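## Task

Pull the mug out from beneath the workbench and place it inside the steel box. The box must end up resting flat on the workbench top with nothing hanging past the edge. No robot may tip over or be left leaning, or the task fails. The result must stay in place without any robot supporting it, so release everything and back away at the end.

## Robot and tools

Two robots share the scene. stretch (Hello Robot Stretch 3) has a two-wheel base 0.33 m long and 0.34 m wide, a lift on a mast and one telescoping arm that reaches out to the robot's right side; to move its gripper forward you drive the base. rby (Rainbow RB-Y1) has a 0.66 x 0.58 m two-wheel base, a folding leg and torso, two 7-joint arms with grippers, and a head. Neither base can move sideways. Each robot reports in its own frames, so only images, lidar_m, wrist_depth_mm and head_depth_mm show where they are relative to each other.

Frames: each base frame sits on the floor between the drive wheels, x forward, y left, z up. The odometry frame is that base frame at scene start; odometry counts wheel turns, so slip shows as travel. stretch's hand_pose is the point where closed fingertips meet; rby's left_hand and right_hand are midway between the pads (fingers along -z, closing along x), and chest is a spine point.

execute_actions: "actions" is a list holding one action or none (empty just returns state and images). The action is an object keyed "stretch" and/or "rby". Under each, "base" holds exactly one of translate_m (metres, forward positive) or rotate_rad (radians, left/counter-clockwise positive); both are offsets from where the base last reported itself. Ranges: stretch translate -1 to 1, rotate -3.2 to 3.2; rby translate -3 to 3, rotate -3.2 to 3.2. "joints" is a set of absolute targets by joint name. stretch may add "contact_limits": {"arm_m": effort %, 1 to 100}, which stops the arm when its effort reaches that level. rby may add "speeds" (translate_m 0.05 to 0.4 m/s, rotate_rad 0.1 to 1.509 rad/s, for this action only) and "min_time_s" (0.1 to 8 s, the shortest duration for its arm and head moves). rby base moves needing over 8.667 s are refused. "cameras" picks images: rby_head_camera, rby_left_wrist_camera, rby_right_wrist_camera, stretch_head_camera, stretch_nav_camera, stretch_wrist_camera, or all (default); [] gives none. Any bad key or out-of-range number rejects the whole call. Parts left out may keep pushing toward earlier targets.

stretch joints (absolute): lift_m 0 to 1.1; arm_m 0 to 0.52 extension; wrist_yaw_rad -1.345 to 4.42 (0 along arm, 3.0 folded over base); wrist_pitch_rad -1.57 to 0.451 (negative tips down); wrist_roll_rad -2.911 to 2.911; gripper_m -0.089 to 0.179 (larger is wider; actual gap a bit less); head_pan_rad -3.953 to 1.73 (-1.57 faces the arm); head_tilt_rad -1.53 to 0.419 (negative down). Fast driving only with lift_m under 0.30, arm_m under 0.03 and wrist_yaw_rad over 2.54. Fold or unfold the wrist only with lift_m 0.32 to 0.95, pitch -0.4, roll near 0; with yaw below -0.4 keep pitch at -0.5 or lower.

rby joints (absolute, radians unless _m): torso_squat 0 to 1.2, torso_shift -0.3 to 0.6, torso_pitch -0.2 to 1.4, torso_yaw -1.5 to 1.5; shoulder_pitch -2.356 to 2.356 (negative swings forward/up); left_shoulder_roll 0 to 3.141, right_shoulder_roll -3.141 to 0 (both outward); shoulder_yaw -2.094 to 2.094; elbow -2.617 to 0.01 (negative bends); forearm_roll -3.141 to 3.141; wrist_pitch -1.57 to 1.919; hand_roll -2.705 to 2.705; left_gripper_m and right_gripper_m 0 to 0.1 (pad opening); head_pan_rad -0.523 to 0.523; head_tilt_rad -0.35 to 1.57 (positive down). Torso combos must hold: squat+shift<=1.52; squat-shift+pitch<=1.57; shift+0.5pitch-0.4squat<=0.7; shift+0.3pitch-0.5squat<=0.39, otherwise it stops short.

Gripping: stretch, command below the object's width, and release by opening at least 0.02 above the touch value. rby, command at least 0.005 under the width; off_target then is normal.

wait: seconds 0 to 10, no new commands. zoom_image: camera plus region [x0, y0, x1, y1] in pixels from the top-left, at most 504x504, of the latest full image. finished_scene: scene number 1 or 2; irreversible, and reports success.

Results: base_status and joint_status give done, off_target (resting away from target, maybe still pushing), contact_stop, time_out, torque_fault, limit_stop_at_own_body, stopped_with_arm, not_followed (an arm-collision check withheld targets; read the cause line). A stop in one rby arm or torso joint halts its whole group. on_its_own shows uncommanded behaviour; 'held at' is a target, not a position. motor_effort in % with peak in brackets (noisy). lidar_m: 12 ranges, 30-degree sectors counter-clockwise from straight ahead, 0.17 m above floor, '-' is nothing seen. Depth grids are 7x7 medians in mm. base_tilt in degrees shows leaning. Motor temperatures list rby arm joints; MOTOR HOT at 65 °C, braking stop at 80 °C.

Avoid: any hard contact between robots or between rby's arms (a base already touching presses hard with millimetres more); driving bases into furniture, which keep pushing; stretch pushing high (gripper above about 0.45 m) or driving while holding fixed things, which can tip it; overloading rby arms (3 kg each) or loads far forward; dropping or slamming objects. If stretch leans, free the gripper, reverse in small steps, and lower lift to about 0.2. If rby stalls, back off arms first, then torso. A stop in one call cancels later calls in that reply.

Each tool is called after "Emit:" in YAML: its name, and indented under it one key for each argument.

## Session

Emit:
execute_actions:
  actions: []

Scene clock: 0.00 s.
Motor temperatures (°C, as the motors report them): left_arm=[28 27 26 26 37 33 33] | right_arm=[28 28 28 34 29 32 30]
stretch.base_odometry: x=+0.000 y=+0.000 heading=+0.000 (m, m, rad; stretch's odometry frame)
stretch.turned_by_wheels: +0.000 (rad since the last result)
stretch.turned_by_imu: +0.000 (rad since the last result)
stretch.base_tilt: forward=+1.1 right=-2.4 (deg)
stretch.lidar_m: 2.00 2.03 0.87 1.52 1.20 1.40 2.38 2.65 3.22 4.29 2.59 2.03
stretch.head_depth_mm: 1836 1828 1850 1865 1885 1893 1906 / 1862 1880 1878 1889 1900 1916 1924 / 1855 1877 1900 1909 1907 1945 1955 / 1891 1891 1930 1928 1932 1963 1965 / 1905 1950 1966 1967 1986 2026 2010 / 1931 1947 1981 2005 2010 2021 2029 / 1980 1960 1992 2028 2020 2056 2035
stretch.base_status: not commanded
stretch.joint_positions: lift_m=+0.432 arm_m=-0.002 wrist_yaw_rad=+2.820 wrist_pitch_rad=-0.511 wrist_roll_rad=+0.018 gripper_m=+0.037 head_pan_rad=-0.007 head_tilt_rad=+0.005
stretch.joint_status: not commanded
stretch.motor_effort: left_wheel=+0 right_wheel=+0 lift_m=+21 arm_m=+0 wrist_yaw_rad=+0 wrist_pitch_rad=+4 wrist_roll_rad=+0 gripper_m=+1 head_pan_rad=+0 head_tilt_rad=+3 (%)
stretch.hand_pose: x=+0.0456 y=+0.0583 z=+0.4241 quat_wxyz=(+0.287, +0.709, +0.065, +0.641) (m; stretch's base frame)
stretch.wrist_depth_mm: - - - - - - - / - - - - - - - / 888 - 910 956 950 972 991 / 754 - 787 810 792 824 828 / 655 650 693 674 696 700 706 / 582 580 - 597 592 613 623 / 519 - - 532 543 543 547
rby.base_odometry: x=+0.000 y=+0.000 heading=+0.000 (m, m, rad; rby's odometry frame)
rby.base_status: not commanded
rby.joint_positions: torso_squat_rad=+0.350 torso_shift_rad=-0.001 torso_pitch_rad=-0.002 torso_yaw_rad=+0.000 left_shoulder_pitch_rad=+0.034 left_shoulder_roll_rad=+0.022 left_shoulder_yaw_rad=-0.025 left_elbow_rad=-0.124 left_forearm_roll_rad=+0.054 left_wrist_pitch_rad=+0.017 left_hand_roll_rad=+0.004 left_gripper_m=+0.099 right_shoulder_pitch_rad=+0.021 right_shoulder_roll_rad=-0.020 right_shoulder_yaw_rad=-0.020 right_elbow_rad=-0.285 right_forearm_roll_rad=+0.019 right_wrist_pitch_rad=+0.012 right_hand_roll_rad=-0.047 right_gripper_m=+0.100 head_pan_rad=+0.000 head_tilt_rad=+0.400
rby.joint_status: not commanded
rby.chest: x=-0.2295 y=+0.0004 z=+1.2474 quat_wxyz=(+1.000, +0.000, -0.001, +0.000) (m; rby's base frame)
rby.left_hand: x=-0.1959 y=+0.2363 z=+0.5632 quat_wxyz=(+0.999, +0.009, -0.039, +0.022) (m; rby's base frame)
rby.right_hand: x=-0.1076 y=-0.2379 z=+0.5729 quat_wxyz=(+0.991, -0.010, -0.127, -0.026) (m; rby's base frame)
pictures: rby_head_camera, rby_left_wrist_camera, rby_right_wrist_camera, stretch_head_camera (sideways: a quarter turn clockwise sets it upright), stretch_nav_camera (sideways: a quarter turn counterclockwise sets it upright), stretch_wrist_camera
Images, in order (width x height): rby_head_camera 896x504, rby_left_wrist_camera 644x364, rby_right_wrist_camera 644x364, stretch_head_camera 896x504, stretch_nav_camera 672x504, stretch_wrist_camera 644x364.

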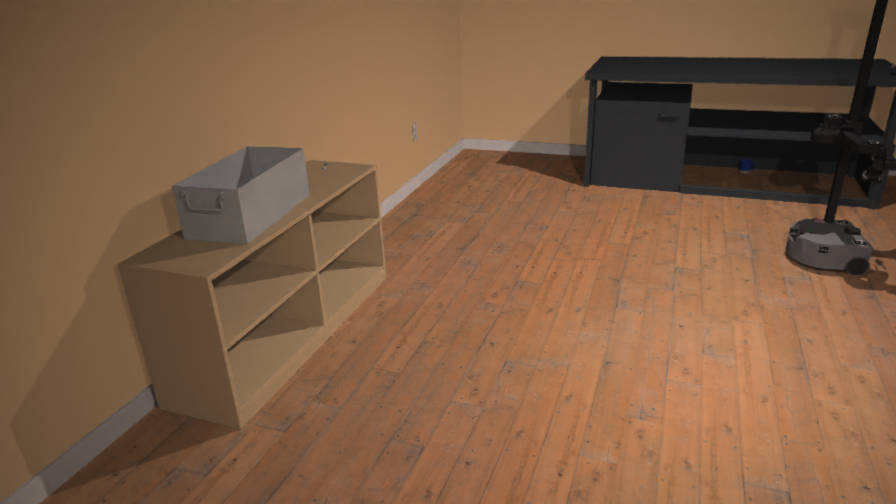

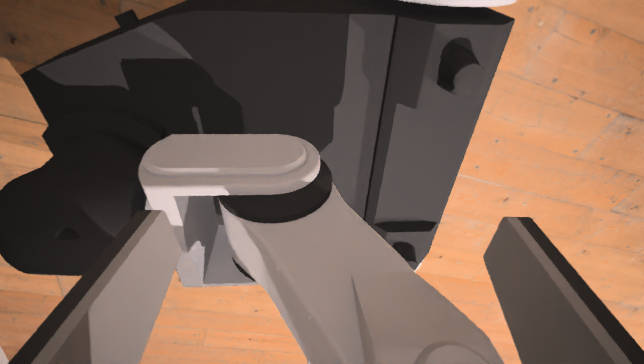

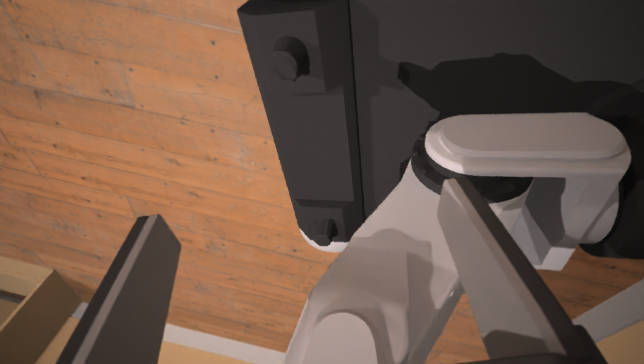

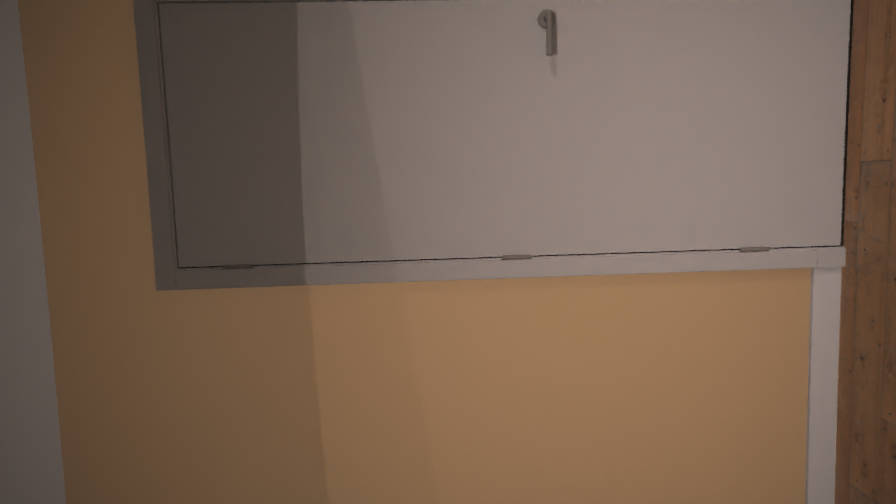

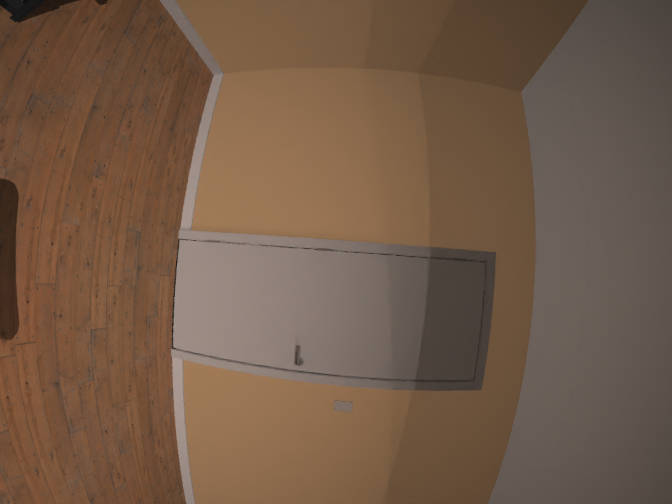

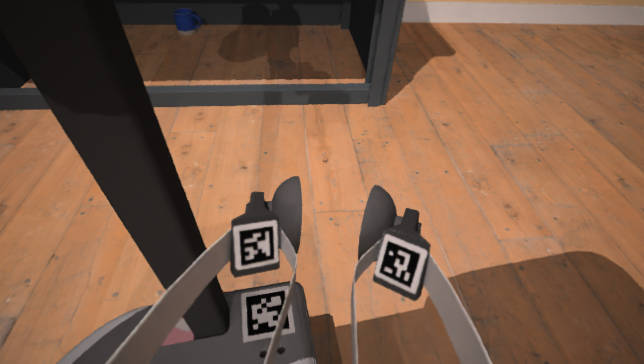

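Emit:
execute_actions:
  actions:
    - {"stretch":{"base":{"rotate_rad":2.0},"joints":{"lift_m":0.28,"wrist_pitch_rad":-0.4,"head_tilt_rad":-0.6,"head_pan_rad":-0.2}},"rby":{"base":{"rotate_rad":0.085},"joints":{"left_shoulder_roll_rad":0.5,"right_shoulder_roll_rad":-0.5,"left_gripper_m":0.04,"right_gripper_m":0.04,"torso_pitch_rad":0.3,"head_tilt_rad":0.1}}}
  cameras: ["stretch_head_camera","stretch_nav_camera"]

Emit:
execute_actions:
  actions:
    - {"rby":{"base":{"translate_m":1.78},"joints":{"left_shoulder_pitch_rad":-0.64,"left_shoulder_roll_rad":0.98,"left_shoulder_yaw_rad":0.2,"left_elbow_rad":-1.327,"left_forearm_roll_rad":-1.57,"left_wrist_pitch_rad":-1.279,"left_hand_roll_rad":1.72,"right_shoulder_pitch_rad":-0.64,"right_shoulder_roll_rad":-0.98,"right_shoulder_yaw_rad":-0.2,"right_elbow_rad":-1.327,"right_forearm_roll_rad":1.57,"right_wrist_pitch_rad":-1.279,"right_hand_roll_rad":-1.72,"torso_squat_rad":0.6,"head_pan_rad":0.5,"head_tilt_rad":0.3}}}
  cameras: ["rby_head_camera"]

Scene clock: 7.47 s.
Motor temperatures (°C, as the motors report them): left_arm=[28 27 26 26 37 33 33] | right_arm=[28 28 28 34 29 32 30]
stretch.base_odometry: x=+0.000 y=+0.000 heading=+2.000 (m, m, rad; stretch's odometry frame)
stretch.turned_by_wheels: +2.000 (rad since the last result)
stretch.turned_by_imu: +1.977 (rad since the last result)
stretch.base_tilt: forward=+1.0 right=-2.5 (deg)
stretch.lidar_m: 1.20 1.26 2.62 2.38 3.28 3.22 2.82 2.07 2.00 2.11 0.87 1.28
stretch.head_depth_mm: 1261 1392 1123 938 1194 1383 1179 / 1304 1413 1131 1276 1231 1355 1185 / 1350 1460 1138 1281 1236 1372 1191 / 1393 1511 1136 1329 1546 1380 1191 / 1438 1556 1152 1379 1588 1389 1200 / 1490 1597 1149 1389 1644 1384 1195 / 1546 1651 1161 1336 1537 1410 1199
stretch.base_status: done
stretch.joint_positions: lift_m=+0.281 arm_m=-0.002 wrist_yaw_rad=+2.820 wrist_pitch_rad=-0.424 wrist_roll_rad=+0.018 gripper_m=+0.037 head_pan_rad=-0.193 head_tilt_rad=-0.593
stretch.joint_status: all done
stretch.motor_effort: left_wheel=-3(11) right_wheel=+5(15) lift_m=+12(21) arm_m=+0(0) wrist_yaw_rad=-1(1) wrist_pitch_rad=+7(7) wrist_roll_rad=+0(1) gripper_m=+0(1) head_pan_rad=-4(23) head_tilt_rad=-5(47) (%)
stretch.hand_pose: x=+0.0493 y=+0.0696 z=+0.2919 quat_wxyz=(+0.258, +0.712, +0.034, +0.652) (m; stretch's base frame)
stretch.wrist_depth_mm: - - - - - - - / - 978 - - - - - / 705 775 794 799 816 841 883 / 603 - 631 644 656 672 696 / 517 - 549 544 565 563 571 / 469 - - 462 459 482 496 / - - - 410 417 421 425
rby.base_odometry: x=+0.000 y=+0.000 heading=+0.084 (m, m, rad; rby's odometry frame)
rby.base_status: done
rby.joint_positions: torso_squat_rad=+0.350 torso_shift_rad=-0.001 torso_pitch_rad=+0.300 torso_yaw_rad=+0.000 left_shoulder_pitch_rad=+0.034 left_shoulder_roll_rad=+0.500 left_shoulder_yaw_rad=-0.025 left_elbow_rad=-0.124 left_forearm_roll_rad=+0.054 left_wrist_pitch_rad=+0.017 left_hand_roll_rad=+0.004 left_gripper_m=+0.040 right_shoulder_pitch_rad=+0.021 right_shoulder_roll_rad=-0.500 right_shoulder_yaw_rad=-0.020 right_elbow_rad=-0.285 right_forearm_roll_rad=+0.019 right_wrist_pitch_rad=+0.012 right_hand_roll_rad=-0.047 right_gripper_m=+0.040 head_pan_rad=+0.000 head_tilt_rad=+0.100
rby.joint_status: all done
rby.chest: x=-0.1374 y=+0.0003 z=+1.2336 quat_wxyz=(+0.989, +0.000, +0.149, +0.000) (m; rby's base frame)
rby.left_hand: x=-0.2826 y=+0.5857 z=+0.6593 quat_wxyz=(+0.964, +0.243, +0.106, -0.032) (m; rby's base frame)
rby.right_hand: x=-0.1948 y=-0.5836 z=+0.6425 quat_wxyz=(+0.969, -0.241, +0.018, +0.046) (m; rby's base frame)
pictures: stretch_head_camera (sideways: a quarter turn clockwise sets it upright), stretch_nav_camera (sideways: a quarter turn counterclockwise sets it upright)
Images, in order (width x height): stretch_head_camera 896x504, stretch_nav_camera 672x504.

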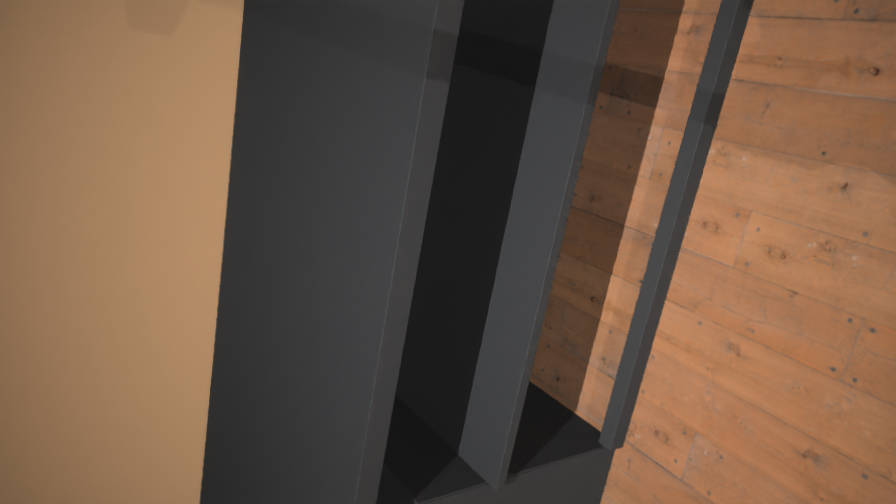

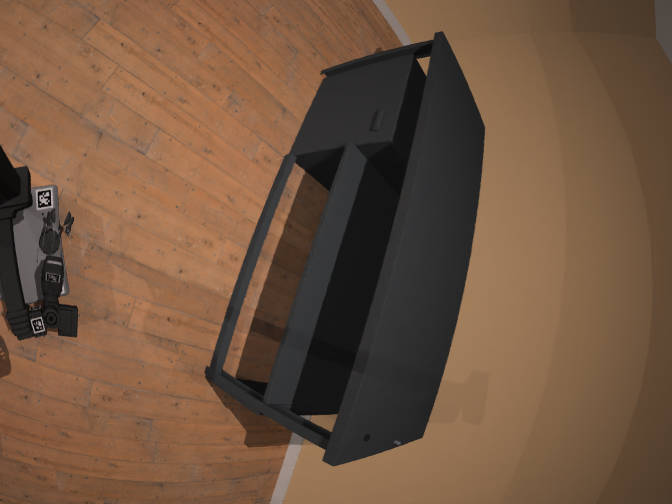

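Scene clock: 13.37 s.
Motor temperatures (°C, as the motors report them): left_arm=[28 27 26 26 37 33 33] | right_arm=[28 28 28 34 29 32 30]
stretch.base_odometry: x=+0.000 y=+0.000 heading=+2.000 (m, m, rad; stretch's odometry frame)
stretch.turned_by_wheels: +0.000 (rad since the last result)
stretch.turned_by_imu: -0.001 (rad since the last result)
stretch.base_tilt: forward=+1.0 right=-2.5 (deg)
stretch.lidar_m: 1.20 1.26 2.62 2.13 1.97 4.29 2.82 2.06 2.00 2.11 0.87 1.28
stretch.head_depth_mm: 1274 1394 1128 938 1189 1388 1177 / 1300 1422 1130 1275 1231 1348 1181 / 1343 1462 1138 1282 1245 1361 1192 / 1393 1514 1147 1334 1546 1396 1180 / 1434 1556 1150 1373 1596 1389 1190 / 1481 1613 1158 1383 1625 1402 1201 / 1540 1667 1159 1338 1554 1397 1199
stretch.base_status: not commanded
stretch.joint_positions: lift_m=+0.281 arm_m=-0.002 wrist_yaw_rad=+2.820 wrist_pitch_rad=-0.424 wrist_roll_rad=+0.018 gripper_m=+0.037 head_pan_rad=-0.193 head_tilt_rad=-0.593
stretch.joint_status: not commanded
stretch.motor_effort: left_wheel=-3(3) right_wheel=+4(4) lift_m=+12(12) arm_m=+0(0) wrist_yaw_rad=+1(0) wrist_pitch_rad=+7(7) wrist_roll_rad=+0(0) gripper_m=+0(0) head_pan_rad=-4(5) head_tilt_rad=-5(6) (%)
stretch.hand_pose: x=+0.0493 y=+0.0696 z=+0.2919 quat_wxyz=(+0.258, +0.712, +0.034, +0.652) (m; stretch's base frame)
stretch.wrist_depth_mm: - - - - - - - / - 982 - - - - - / 710 750 785 811 820 839 875 / 602 - 637 653 661 670 689 / 513 - 546 540 563 555 573 / 469 - - 469 460 484 494 / - - - 412 412 426 423
rby.base_odometry: x=+1.774 y=+0.149 heading=+0.084 (m, m, rad; rby's odometry frame)
rby.base_status: done
rby.joint_positions: torso_squat_rad=+0.600 torso_shift_rad=-0.001 torso_pitch_rad=+0.300 torso_yaw_rad=+0.000 left_shoulder_pitch_rad=-0.640 left_shoulder_roll_rad=+0.980 left_shoulder_yaw_rad=+0.200 left_elbow_rad=-1.327 left_forearm_roll_rad=-1.570 left_wrist_pitch_rad=-1.279 left_hand_roll_rad=+1.720 left_gripper_m=+0.040 right_shoulder_pitch_rad=-0.640 right_shoulder_roll_rad=-0.980 right_shoulder_yaw_rad=-0.200 right_elbow_rad=-1.327 right_forearm_roll_rad=+1.570 right_wrist_pitch_rad=-1.279 right_hand_roll_rad=-1.720 right_gripper_m=+0.040 head_pan_rad=+0.500 head_tilt_rad=+0.300
rby.joint_status: all done
rby.chest: x=-0.1372 y=+0.0003 z=+1.1538 quat_wxyz=(+0.989, +0.000, +0.149, +0.000) (m; rby's base frame)
rby.left_hand: x=+0.3838 y=+0.3525 z=+1.0199 quat_wxyz=(+0.707, -0.058, -0.445, -0.547) (m; rby's base frame)
rby.right_hand: x=+0.3838 y=-0.3517 z=+1.0194 quat_wxyz=(+0.707, +0.059, -0.445, +0.547) (m; rby's base frame)
pictures: rby_head_camera
Images, in order (width x height): rby_head_camera 896x504.

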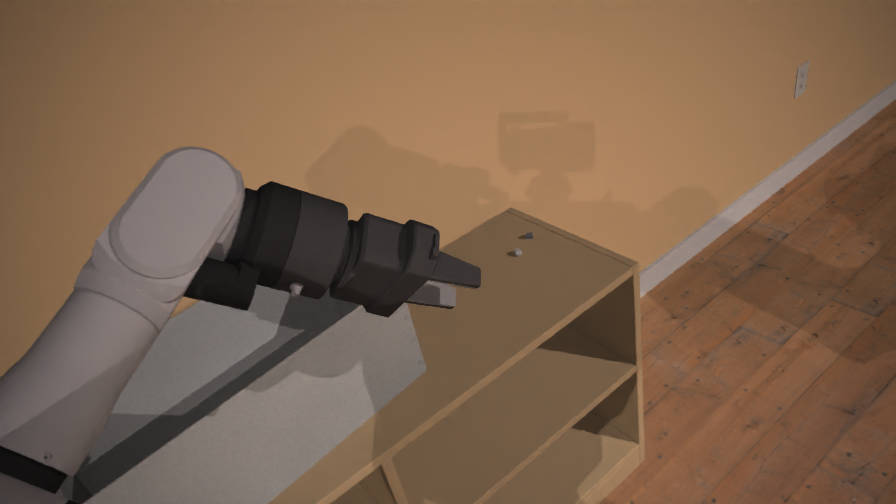

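Emit:
execute_actions:
  actions:
    - {"stretch":{"base":{"translate_m":0.6}},"rby":{"base":{"rotate_rad":1.29},"joints":{"head_pan_rad":0,"head_tilt_rad":0.45}}}
  cameras: ["rby_head_camera"]

Emit:
execute_actions:
  actions:
    - {"stretch":{"base":{"rotate_rad":0.96},"joints":{"head_pan_rad":-1.57,"head_tilt_rad":-0.9}}}
  cameras: ["stretch_head_camera","stretch_nav_camera"]

Scene clock: 19.40 s.
Motor temperatures (°C, as the motors report them): left_arm=[28 27 26 26 37 33 33] | right_arm=[28 28 28 34 29 32 30]
stretch.base_odometry: x=-0.250 y=+0.546 heading=+2.000 (m, m, rad; stretch's odometry frame)
stretch.turned_by_wheels: +0.000 (rad since the last result)
stretch.turned_by_imu: -0.002 (rad since the last result)
stretch.base_tilt: forward=+1.1 right=-2.5 (deg)
stretch.lidar_m: 0.72 0.63 2.31 2.35 2.08 4.78 3.26 2.40 2.31 0.66 0.89 1.01
stretch.head_depth_mm: 848 930 1018 828 660 549 488 / 870 958 1039 838 661 550 505 / 900 994 1078 840 665 549 764 / 924 1030 1110 843 666 550 786 / 961 1068 1149 844 668 556 822 / 994 1111 1155 846 672 582 861 / 1022 1163 1162 850 672 602 1036
stretch.base_status: done
stretch.joint_positions: lift_m=+0.281 arm_m=-0.002 wrist_yaw_rad=+2.820 wrist_pitch_rad=-0.423 wrist_roll_rad=+0.018 gripper_m=+0.037 head_pan_rad=-0.193 head_tilt_rad=-0.593
stretch.joint_status: not commanded
stretch.motor_effort: left_wheel=-3(10) right_wheel=+4(12) lift_m=+12(12) arm_m=+0(0) wrist_yaw_rad=+0(0) wrist_pitch_rad=+7(7) wrist_roll_rad=+0(0) gripper_m=+1(0) head_pan_rad=-4(4) head_tilt_rad=-5(4) (%)
stretch.hand_pose: x=+0.0494 y=+0.0697 z=+0.2920 quat_wxyz=(+0.258, +0.712, +0.034, +0.653) (m; stretch's base frame)
stretch.wrist_depth_mm: - - - - - - 686 / - 994 1000 - - - 641 / 704 776 784 793 819 844 589 / 608 - 643 638 664 672 558 / 515 - 550 547 563 559 540 / 467 - - 470 461 477 459 / - - - 413 415 423 410
rby.base_odometry: x=+1.774 y=+0.149 heading=+1.373 (m, m, rad; rby's odometry frame)
rby.base_status: done
rby.joint_positions: torso_squat_rad=+0.600 torso_shift_rad=-0.001 torso_pitch_rad=+0.300 torso_yaw_rad=+0.000 left_shoulder_pitch_rad=-0.640 left_shoulder_roll_rad=+0.980 left_shoulder_yaw_rad=+0.200 left_elbow_rad=-1.327 left_forearm_roll_rad=-1.570 left_wrist_pitch_rad=-1.279 left_hand_roll_rad=+1.720 left_gripper_m=+0.040 right_shoulder_pitch_rad=-0.640 right_shoulder_roll_rad=-0.980 right_shoulder_yaw_rad=-0.200 right_elbow_rad=-1.327 right_forearm_roll_rad=+1.570 right_wrist_pitch_rad=-1.279 right_hand_roll_rad=-1.720 right_gripper_m=+0.040 head_pan_rad=+0.000 head_tilt_rad=+0.450
rby.joint_status: all done
rby.chest: x=-0.1372 y=+0.0003 z=+1.1538 quat_wxyz=(+0.989, +0.000, +0.149, +0.000) (m; rby's base frame)
rby.left_hand: x=+0.3838 y=+0.3525 z=+1.0199 quat_wxyz=(+0.707, -0.058, -0.445, -0.547) (m; rby's base frame)
rby.right_hand: x=+0.3837 y=-0.3517 z=+1.0193 quat_wxyz=(+0.707, +0.059, -0.445, +0.547) (m; rby's base frame)
pictures: rby_head_camera
Images, in order (width x height): rby_head_camera 896x504.

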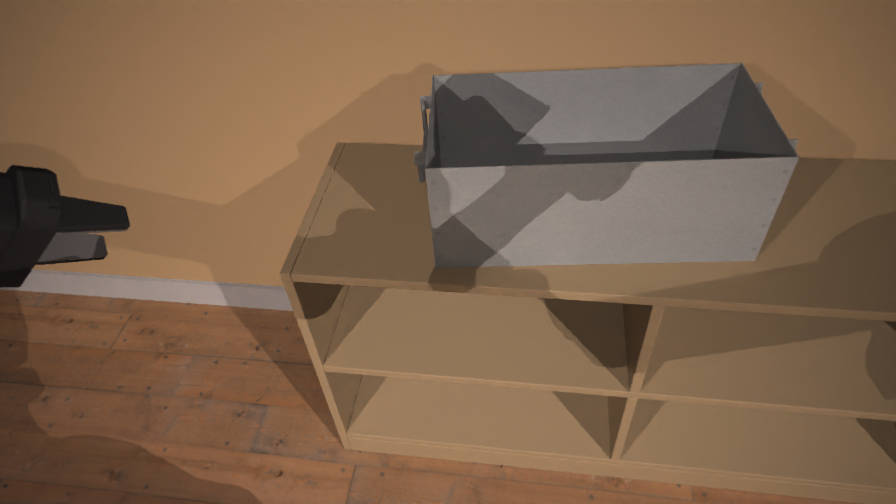

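Scene clock: 21.20 s.
Motor temperatures (°C, as the motors report them): left_arm=[28 27 26 26 37 33 33] | right_arm=[28 28 28 34 29 32 30]
stretch.base_odometry: x=-0.250 y=+0.546 heading=+2.960 (m, m, rad; stretch's odometry frame)
stretch.turned_by_wheels: +0.960 (rad since the last result)
stretch.turned_by_imu: +0.949 (rad since the last result)
stretch.base_tilt: forward=+1.1 right=-2.4 (deg)
stretch.lidar_m: 1.09 2.35 2.08 2.13 3.58 2.45 2.32 0.66 0.82 1.01 0.79 0.63
stretch.head_depth_mm: 965 854 712 608 886 1196 1094 / 962 853 713 609 864 1184 1126 / 965 859 712 610 865 1177 - / 956 857 717 612 871 1175 - / 952 862 718 611 577 1166 1098 / 944 862 714 610 563 1159 1098 / 930 865 716 615 567 1150 1096
stretch.base_status: done
stretch.joint_positions: lift_m=+0.281 arm_m=-0.002 wrist_yaw_rad=+2.820 wrist_pitch_rad=-0.423 wrist_roll_rad=+0.018 gripper_m=+0.037 head_pan_rad=-1.563 head_tilt_rad=-0.889
stretch.joint_status: all done
stretch.motor_effort: left_wheel=-3(11) right_wheel=+4(13) lift_m=+12(12) arm_m=+0(0) wrist_yaw_rad=+0(0) wrist_pitch_rad=+7(7) wrist_roll_rad=+0(1) gripper_m=+0(2) head_pan_rad=-4(53) head_tilt_rad=-8(39) (%)
stretch.hand_pose: x=+0.0494 y=+0.0697 z=+0.2920 quat_wxyz=(+0.258, +0.712, +0.034, +0.653) (m; stretch's base frame)
stretch.wrist_depth_mm: - - - - - - - / - 990 - - - - - / 708 770 767 796 826 841 886 / 601 - 635 657 659 684 673 / 517 - 554 545 559 569 574 / 471 - - 469 453 481 492 / - - - 412 415 425 429
rby.base_odometry: x=+1.774 y=+0.149 heading=+1.373 (m, m, rad; rby's odometry frame)
rby.base_status: not commanded
rby.joint_positions: torso_squat_rad=+0.600 torso_shift_rad=-0.001 torso_pitch_rad=+0.300 torso_yaw_rad=+0.000 left_shoulder_pitch_rad=-0.640 left_shoulder_roll_rad=+0.980 left_shoulder_yaw_rad=+0.200 left_elbow_rad=-1.327 left_forearm_roll_rad=-1.570 left_wrist_pitch_rad=-1.279 left_hand_roll_rad=+1.720 left_gripper_m=+0.040 right_shoulder_pitch_rad=-0.640 right_shoulder_roll_rad=-0.980 right_shoulder_yaw_rad=-0.200 right_elbow_rad=-1.327 right_forearm_roll_rad=+1.570 right_wrist_pitch_rad=-1.279 right_hand_roll_rad=-1.720 right_gripper_m=+0.040 head_pan_rad=+0.000 head_tilt_rad=+0.450
rby.joint_status: not commanded
rby.chest: x=-0.1372 y=+0.0003 z=+1.1538 quat_wxyz=(+0.989, +0.000, +0.149, +0.000) (m; rby's base frame)
rby.left_hand: x=+0.3838 y=+0.3525 z=+1.0199 quat_wxyz=(+0.707, -0.058, -0.445, -0.547) (m; rby's base frame)
rby.right_hand: x=+0.3837 y=-0.3517 z=+1.0193 quat_wxyz=(+0.707, +0.059, -0.445, +0.547) (m; rby's base frame)
pictures: stretch_head_camera (sideways: a quarter turn clockwise sets it upright), stretch_nav_camera (sideways: a quarter turn counterclockwise sets it upright)
Images, in order (width x height): stretch_head_camera 896x504, stretch_nav_camera 672x504.

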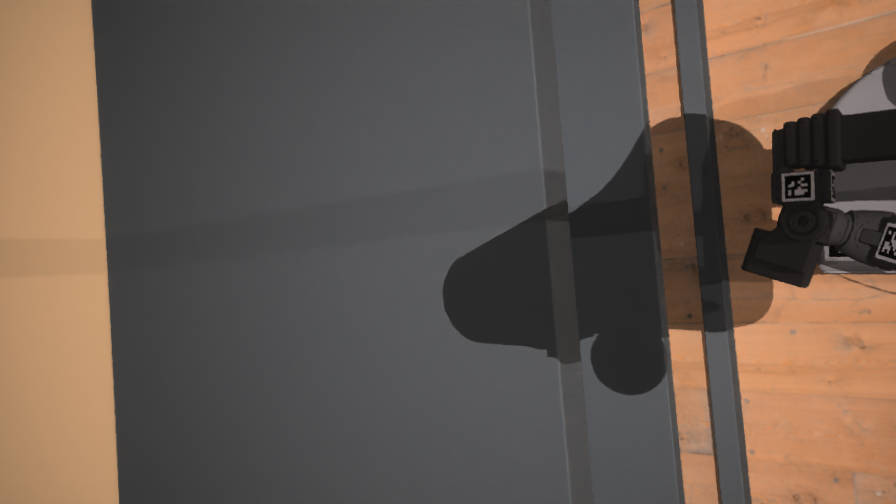

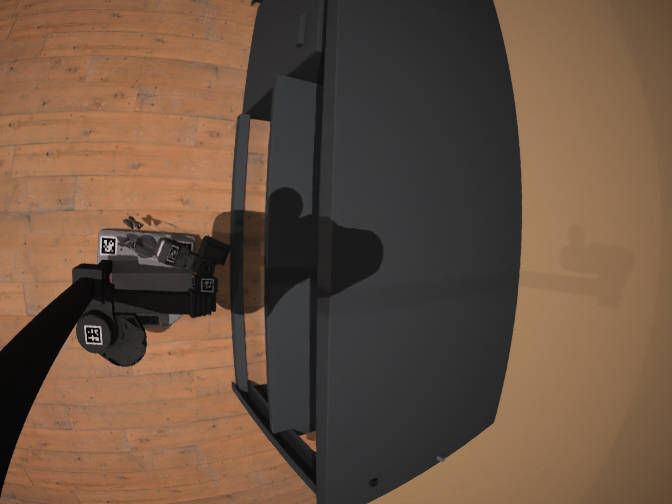

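Emit:
execute_actions:
  actions:
    - {"stretch":{"joints":{"lift_m":0.38}},"rby":{"base":{"rotate_rad":-0.565},"joints":{"torso_squat_rad":0.5}}}
  cameras: []

Emit:
execute_actions:
  actions:
    - {"stretch":{"joints":{"wrist_yaw_rad":1.45,"gripper_m":0.12}},"rby":{"base":{"translate_m":0.467}}}
  cameras: []

Emit:
execute_actions:
  actions:
    - {"stretch":{"joints":{"lift_m":0.18,"wrist_pitch_rad":-0.1,"head_tilt_rad":-1.0}},"rby":{"base":{"rotate_rad":0.685},"joints":{"head_tilt_rad":0.7}}}
  cameras: ["rby_head_camera","rby_left_wrist_camera","rby_right_wrist_camera"]

Scene clock: 27.57 s.
Motor temperatures (°C, as the motors report them): left_arm=[28 27 26 26 37 33 33] | right_arm=[28 28 28 34 29 32 30]
stretch.base_odometry: x=-0.250 y=+0.546 heading=+2.960 (m, m, rad; stretch's odometry frame)
stretch.turned_by_wheels: +0.000 (rad since the last result)
stretch.turned_by_imu: -0.001 (rad since the last result)
stretch.base_tilt: forward=+1.2 right=-2.5 (deg)
stretch.lidar_m: 1.09 2.35 2.20 2.32 3.58 2.45 2.31 0.66 0.82 1.01 0.79 0.63
stretch.head_depth_mm: 965 852 709 608 878 1190 1091 / 966 851 711 609 871 1175 - / 968 856 713 608 872 1174 - / 957 856 715 610 872 1181 - / 953 862 714 611 578 1160 1098 / 938 862 717 612 565 1171 1094 / 928 864 714 613 565 1163 1097
stretch.base_status: not commanded
stretch.joint_positions: lift_m=+0.379 arm_m=-0.002 wrist_yaw_rad=+2.820 wrist_pitch_rad=-0.423 wrist_roll_rad=+0.018 gripper_m=+0.037 head_pan_rad=-1.563 head_tilt_rad=-0.889
stretch.joint_status: all done
stretch.motor_effort: left_wheel=-4(4) right_wheel=+5(5) lift_m=+29(35) arm_m=+0(0) wrist_yaw_rad=+0(0) wrist_pitch_rad=+7(7) wrist_roll_rad=+0(0) gripper_m=+1(0) head_pan_rad=-4(3) head_tilt_rad=-6(7) (%)
stretch.hand_pose: x=+0.0494 y=+0.0697 z=+0.3911 quat_wxyz=(+0.258, +0.712, +0.034, +0.653) (m; stretch's base frame)
stretch.wrist_depth_mm: - - - - - - - / - - - - - - - / 872 979 985 967 - - - / 760 - 797 810 822 843 857 / 636 - 686 677 703 690 712 / 552 549 578 588 571 595 612 / 493 - - 515 518 532 525
rby.base_odometry: x=+1.774 y=+0.149 heading=+0.809 (m, m, rad; rby's odometry frame)
rby.base_status: done
rby.joint_positions: torso_squat_rad=+0.500 torso_shift_rad=-0.001 torso_pitch_rad=+0.300 torso_yaw_rad=+0.000 left_shoulder_pitch_rad=-0.640 left_shoulder_roll_rad=+0.980 left_shoulder_yaw_rad=+0.200 left_elbow_rad=-1.327 left_forearm_roll_rad=-1.570 left_wrist_pitch_rad=-1.279 left_hand_roll_rad=+1.720 left_gripper_m=+0.040 right_shoulder_pitch_rad=-0.640 right_shoulder_roll_rad=-0.980 right_shoulder_yaw_rad=-0.200 right_elbow_rad=-1.327 right_forearm_roll_rad=+1.570 right_wrist_pitch_rad=-1.279 right_hand_roll_rad=-1.720 right_gripper_m=+0.040 head_pan_rad=+0.000 head_tilt_rad=+0.450
rby.joint_status: all done
rby.chest: x=-0.1373 y=+0.0003 z=+1.1904 quat_wxyz=(+0.989, +0.000, +0.149, +0.000) (m; rby's base frame)
rby.left_hand: x=+0.3837 y=+0.3525 z=+1.0564 quat_wxyz=(+0.707, -0.058, -0.445, -0.547) (m; rby's base frame)
rby.right_hand: x=+0.3837 y=-0.3516 z=+1.0559 quat_wxyz=(+0.707, +0.059, -0.445, +0.547) (m; rby's base frame)
pictures: none
No camera images: the call's "cameras" was empty. Leave "cameras" out to get every camera's image.

Scene clock: 30.27 s.
Motor temperatures (°C, as the motors report them): left_arm=[28 27 26 26 37 33 33] | right_arm=[28 28 28 34 29 32 30]
stretch.base_odometry: x=-0.250 y=+0.546 heading=+2.960 (m, m, rad; stretch's odometry frame)
stretch.turned_by_wheels: +0.000 (rad since the last result)
stretch.turned_by_imu: +0.000 (rad since the last result)
stretch.base_tilt: forward=+1.2 right=-2.5 (deg)
stretch.lidar_m: 1.09 2.35 2.25 4.80 3.58 2.45 2.32 0.66 0.82 1.01 0.79 0.63
stretch.head_depth_mm: 963 850 712 607 881 1199 1090 / 964 854 712 608 869 1185 - / 967 854 713 609 871 1183 - / 963 857 716 609 870 1173 - / 948 859 715 611 575 1165 1086 / 940 863 715 611 565 1163 1116 / 936 863 717 613 566 1150 1103
stretch.base_status: not commanded
stretch.joint_positions: lift_m=+0.379 arm_m=-0.002 wrist_yaw_rad=+1.452 wrist_pitch_rad=-0.423 wrist_roll_rad=+0.018 gripper_m=+0.120 head_pan_rad=-1.563 head_tilt_rad=-0.889
stretch.joint_status: all done
stretch.motor_effort: left_wheel=-4(3) right_wheel=+5(5) lift_m=+29(29) arm_m=-1(0) wrist_yaw_rad=-1(2) wrist_pitch_rad=+6(6) wrist_roll_rad=+0(0) gripper_m=+0(84) head_pan_rad=-5(4) head_tilt_rad=-6(7) (%)
stretch.hand_pose: x=+0.2008 y=-0.1692 z=+0.3911 quat_wxyz=(+0.612, +0.573, -0.424, +0.343) (m; stretch's base frame)
stretch.wrist_depth_mm: - - - - 494 347 366 / - - - - 502 259 241 / 924 953 963 971 558 541 186 / 764 784 803 800 621 615 171 / 643 662 669 676 662 692 703 / 550 553 580 584 572 - 613 / 497 502 505 506 506 523 535
rby.base_odometry: x=+2.096 y=+0.487 heading=+0.809 (m, m, rad; rby's odometry frame)
rby.base_status: done
rby.joint_positions: torso_squat_rad=+0.500 torso_shift_rad=-0.001 torso_pitch_rad=+0.300 torso_yaw_rad=+0.000 left_shoulder_pitch_rad=-0.640 left_shoulder_roll_rad=+0.980 left_shoulder_yaw_rad=+0.200 left_elbow_rad=-1.327 left_forearm_roll_rad=-1.570 left_wrist_pitch_rad=-1.279 left_hand_roll_rad=+1.720 left_gripper_m=+0.040 right_shoulder_pitch_rad=-0.640 right_shoulder_roll_rad=-0.980 right_shoulder_yaw_rad=-0.200 right_elbow_rad=-1.327 right_forearm_roll_rad=+1.570 right_wrist_pitch_rad=-1.279 right_hand_roll_rad=-1.720 right_gripper_m=+0.040 head_pan_rad=+0.000 head_tilt_rad=+0.450
rby.joint_status: not commanded
rby.chest: x=-0.1373 y=+0.0003 z=+1.1904 quat_wxyz=(+0.989, +0.000, +0.149, +0.000) (m; rby's base frame)
rby.left_hand: x=+0.3837 y=+0.3525 z=+1.0564 quat_wxyz=(+0.707, -0.058, -0.445, -0.547) (m; rby's base frame)
rby.right_hand: x=+0.3837 y=-0.3516 z=+1.0559 quat_wxyz=(+0.707, +0.059, -0.445, +0.547) (m; rby's base frame)
pictures: none
No camera images: the call's "cameras" was empty. Leave "cameras" out to get every camera's image.

Scene clock: 32.93 s.
Motor temperatures (°C, as the motors report them): left_arm=[28 27 26 26 37 33 33] | right_arm=[28 28 28 34 29 32 30]
stretch.base_odometry: x=-0.250 y=+0.546 heading=+2.960 (m, m, rad; stretch's odometry frame)
stretch.turned_by_wheels: +0.000 (rad since the last result)
stretch.turned_by_imu: +0.000 (rad since the last result)
stretch.base_tilt: forward=+1.2 right=-2.4 (deg)
stretch.lidar_m: 1.09 2.35 2.03 4.79 3.55 2.45 2.31 0.66 0.82 1.01 0.79 0.63
stretch.head_depth_mm: 866 737 642 587 1223 1184 1089 / 867 740 644 582 915 1187 - / 871 741 642 578 919 1214 - / 869 741 642 578 918 1207 - / 871 740 641 574 902 1184 1082 / 877 742 643 569 909 1188 1089 / 876 740 646 569 892 1183 1089
stretch.base_status: not commanded
stretch.joint_positions: lift_m=+0.181 arm_m=-0.002 wrist_yaw_rad=+1.452 wrist_pitch_rad=-0.126 wrist_roll_rad=+0.018 gripper_m=+0.120 head_pan_rad=-1.563 head_tilt_rad=-0.987
stretch.joint_status: all done
stretch.motor_effort: left_wheel=-3(3) right_wheel=+5(5) lift_m=+12(28) arm_m=-1(0) wrist_yaw_rad=-1(1) wrist_pitch_rad=+7(8) wrist_roll_rad=+0(1) gripper_m=+1(1) head_pan_rad=-5(5) head_tilt_rad=-10(23) (%)
stretch.hand_pose: x=+0.2280 y=-0.1724 z=+0.2630 quat_wxyz=(+0.553, +0.506, -0.503, +0.431) (m; stretch's base frame)
stretch.wrist_depth_mm: - - - - 491 427 441 / - - - - 487 458 468 / - - - - 488 486 505 / 753 812 857 856 518 516 547 / 573 616 617 642 543 566 587 / 466 462 494 504 490 - 552 / 388 400 407 416 411 433 454
rby.base_odometry: x=+2.096 y=+0.487 heading=+1.494 (m, m, rad; rby's odometry frame)
rby.base_status: done
rby.joint_positions: torso_squat_rad=+0.500 torso_shift_rad=-0.001 torso_pitch_rad=+0.300 torso_yaw_rad=+0.000 left_shoulder_pitch_rad=-0.640 left_shoulder_roll_rad=+0.980 left_shoulder_yaw_rad=+0.200 left_elbow_rad=-1.327 left_forearm_roll_rad=-1.570 left_wrist_pitch_rad=-1.279 left_hand_roll_rad=+1.720 left_gripper_m=+0.040 right_shoulder_pitch_rad=-0.640 right_shoulder_roll_rad=-0.980 right_shoulder_yaw_rad=-0.200 right_elbow_rad=-1.327 right_forearm_roll_rad=+1.570 right_wrist_pitch_rad=-1.279 right_hand_roll_rad=-1.720 right_gripper_m=+0.040 head_pan_rad=+0.000 head_tilt_rad=+0.700
rby.joint_status: all done
rby.chest: x=-0.1373 y=+0.0003 z=+1.1904 quat_wxyz=(+0.989, +0.000, +0.149, +0.000) (m; rby's base frame)
rby.left_hand: x=+0.3837 y=+0.3525 z=+1.0564 quat_wxyz=(+0.707, -0.058, -0.445, -0.547) (m; rby's base frame)
rby.right_hand: x=+0.3837 y=-0.3516 z=+1.0559 quat_wxyz=(+0.707, +0.059, -0.445, +0.547) (m; rby's base frame)
pictures: rby_head_camera, rby_left_wrist_camera, rby_right_wrist_camera
Images, in order (width x height): rby_head_camera 896x504, rby_left_wrist_camera 644x364, rby_right_wrist_camera 644x364.

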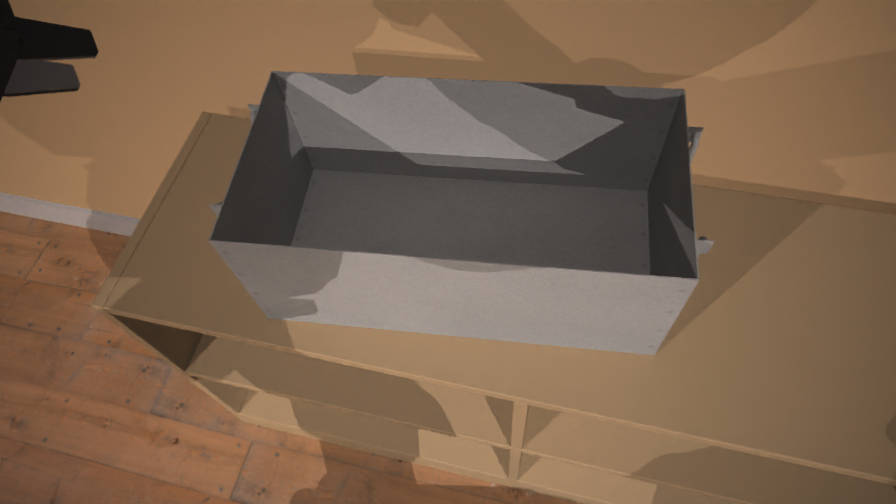

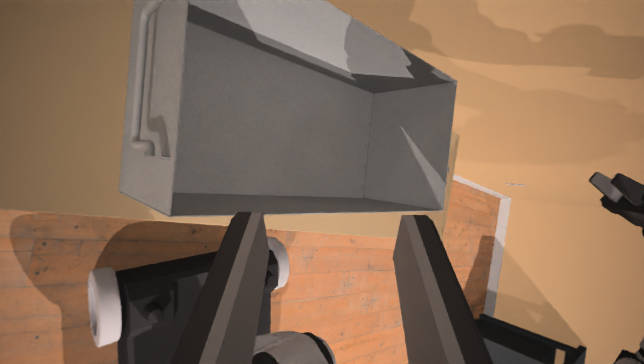

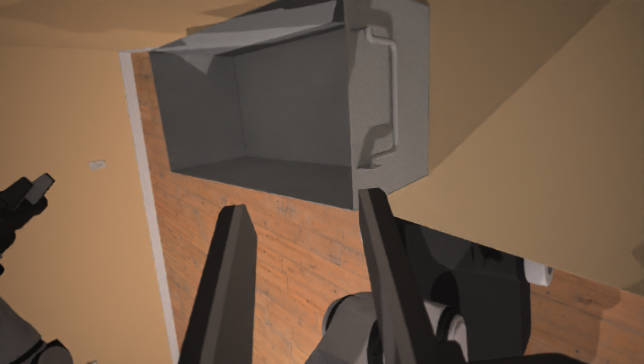

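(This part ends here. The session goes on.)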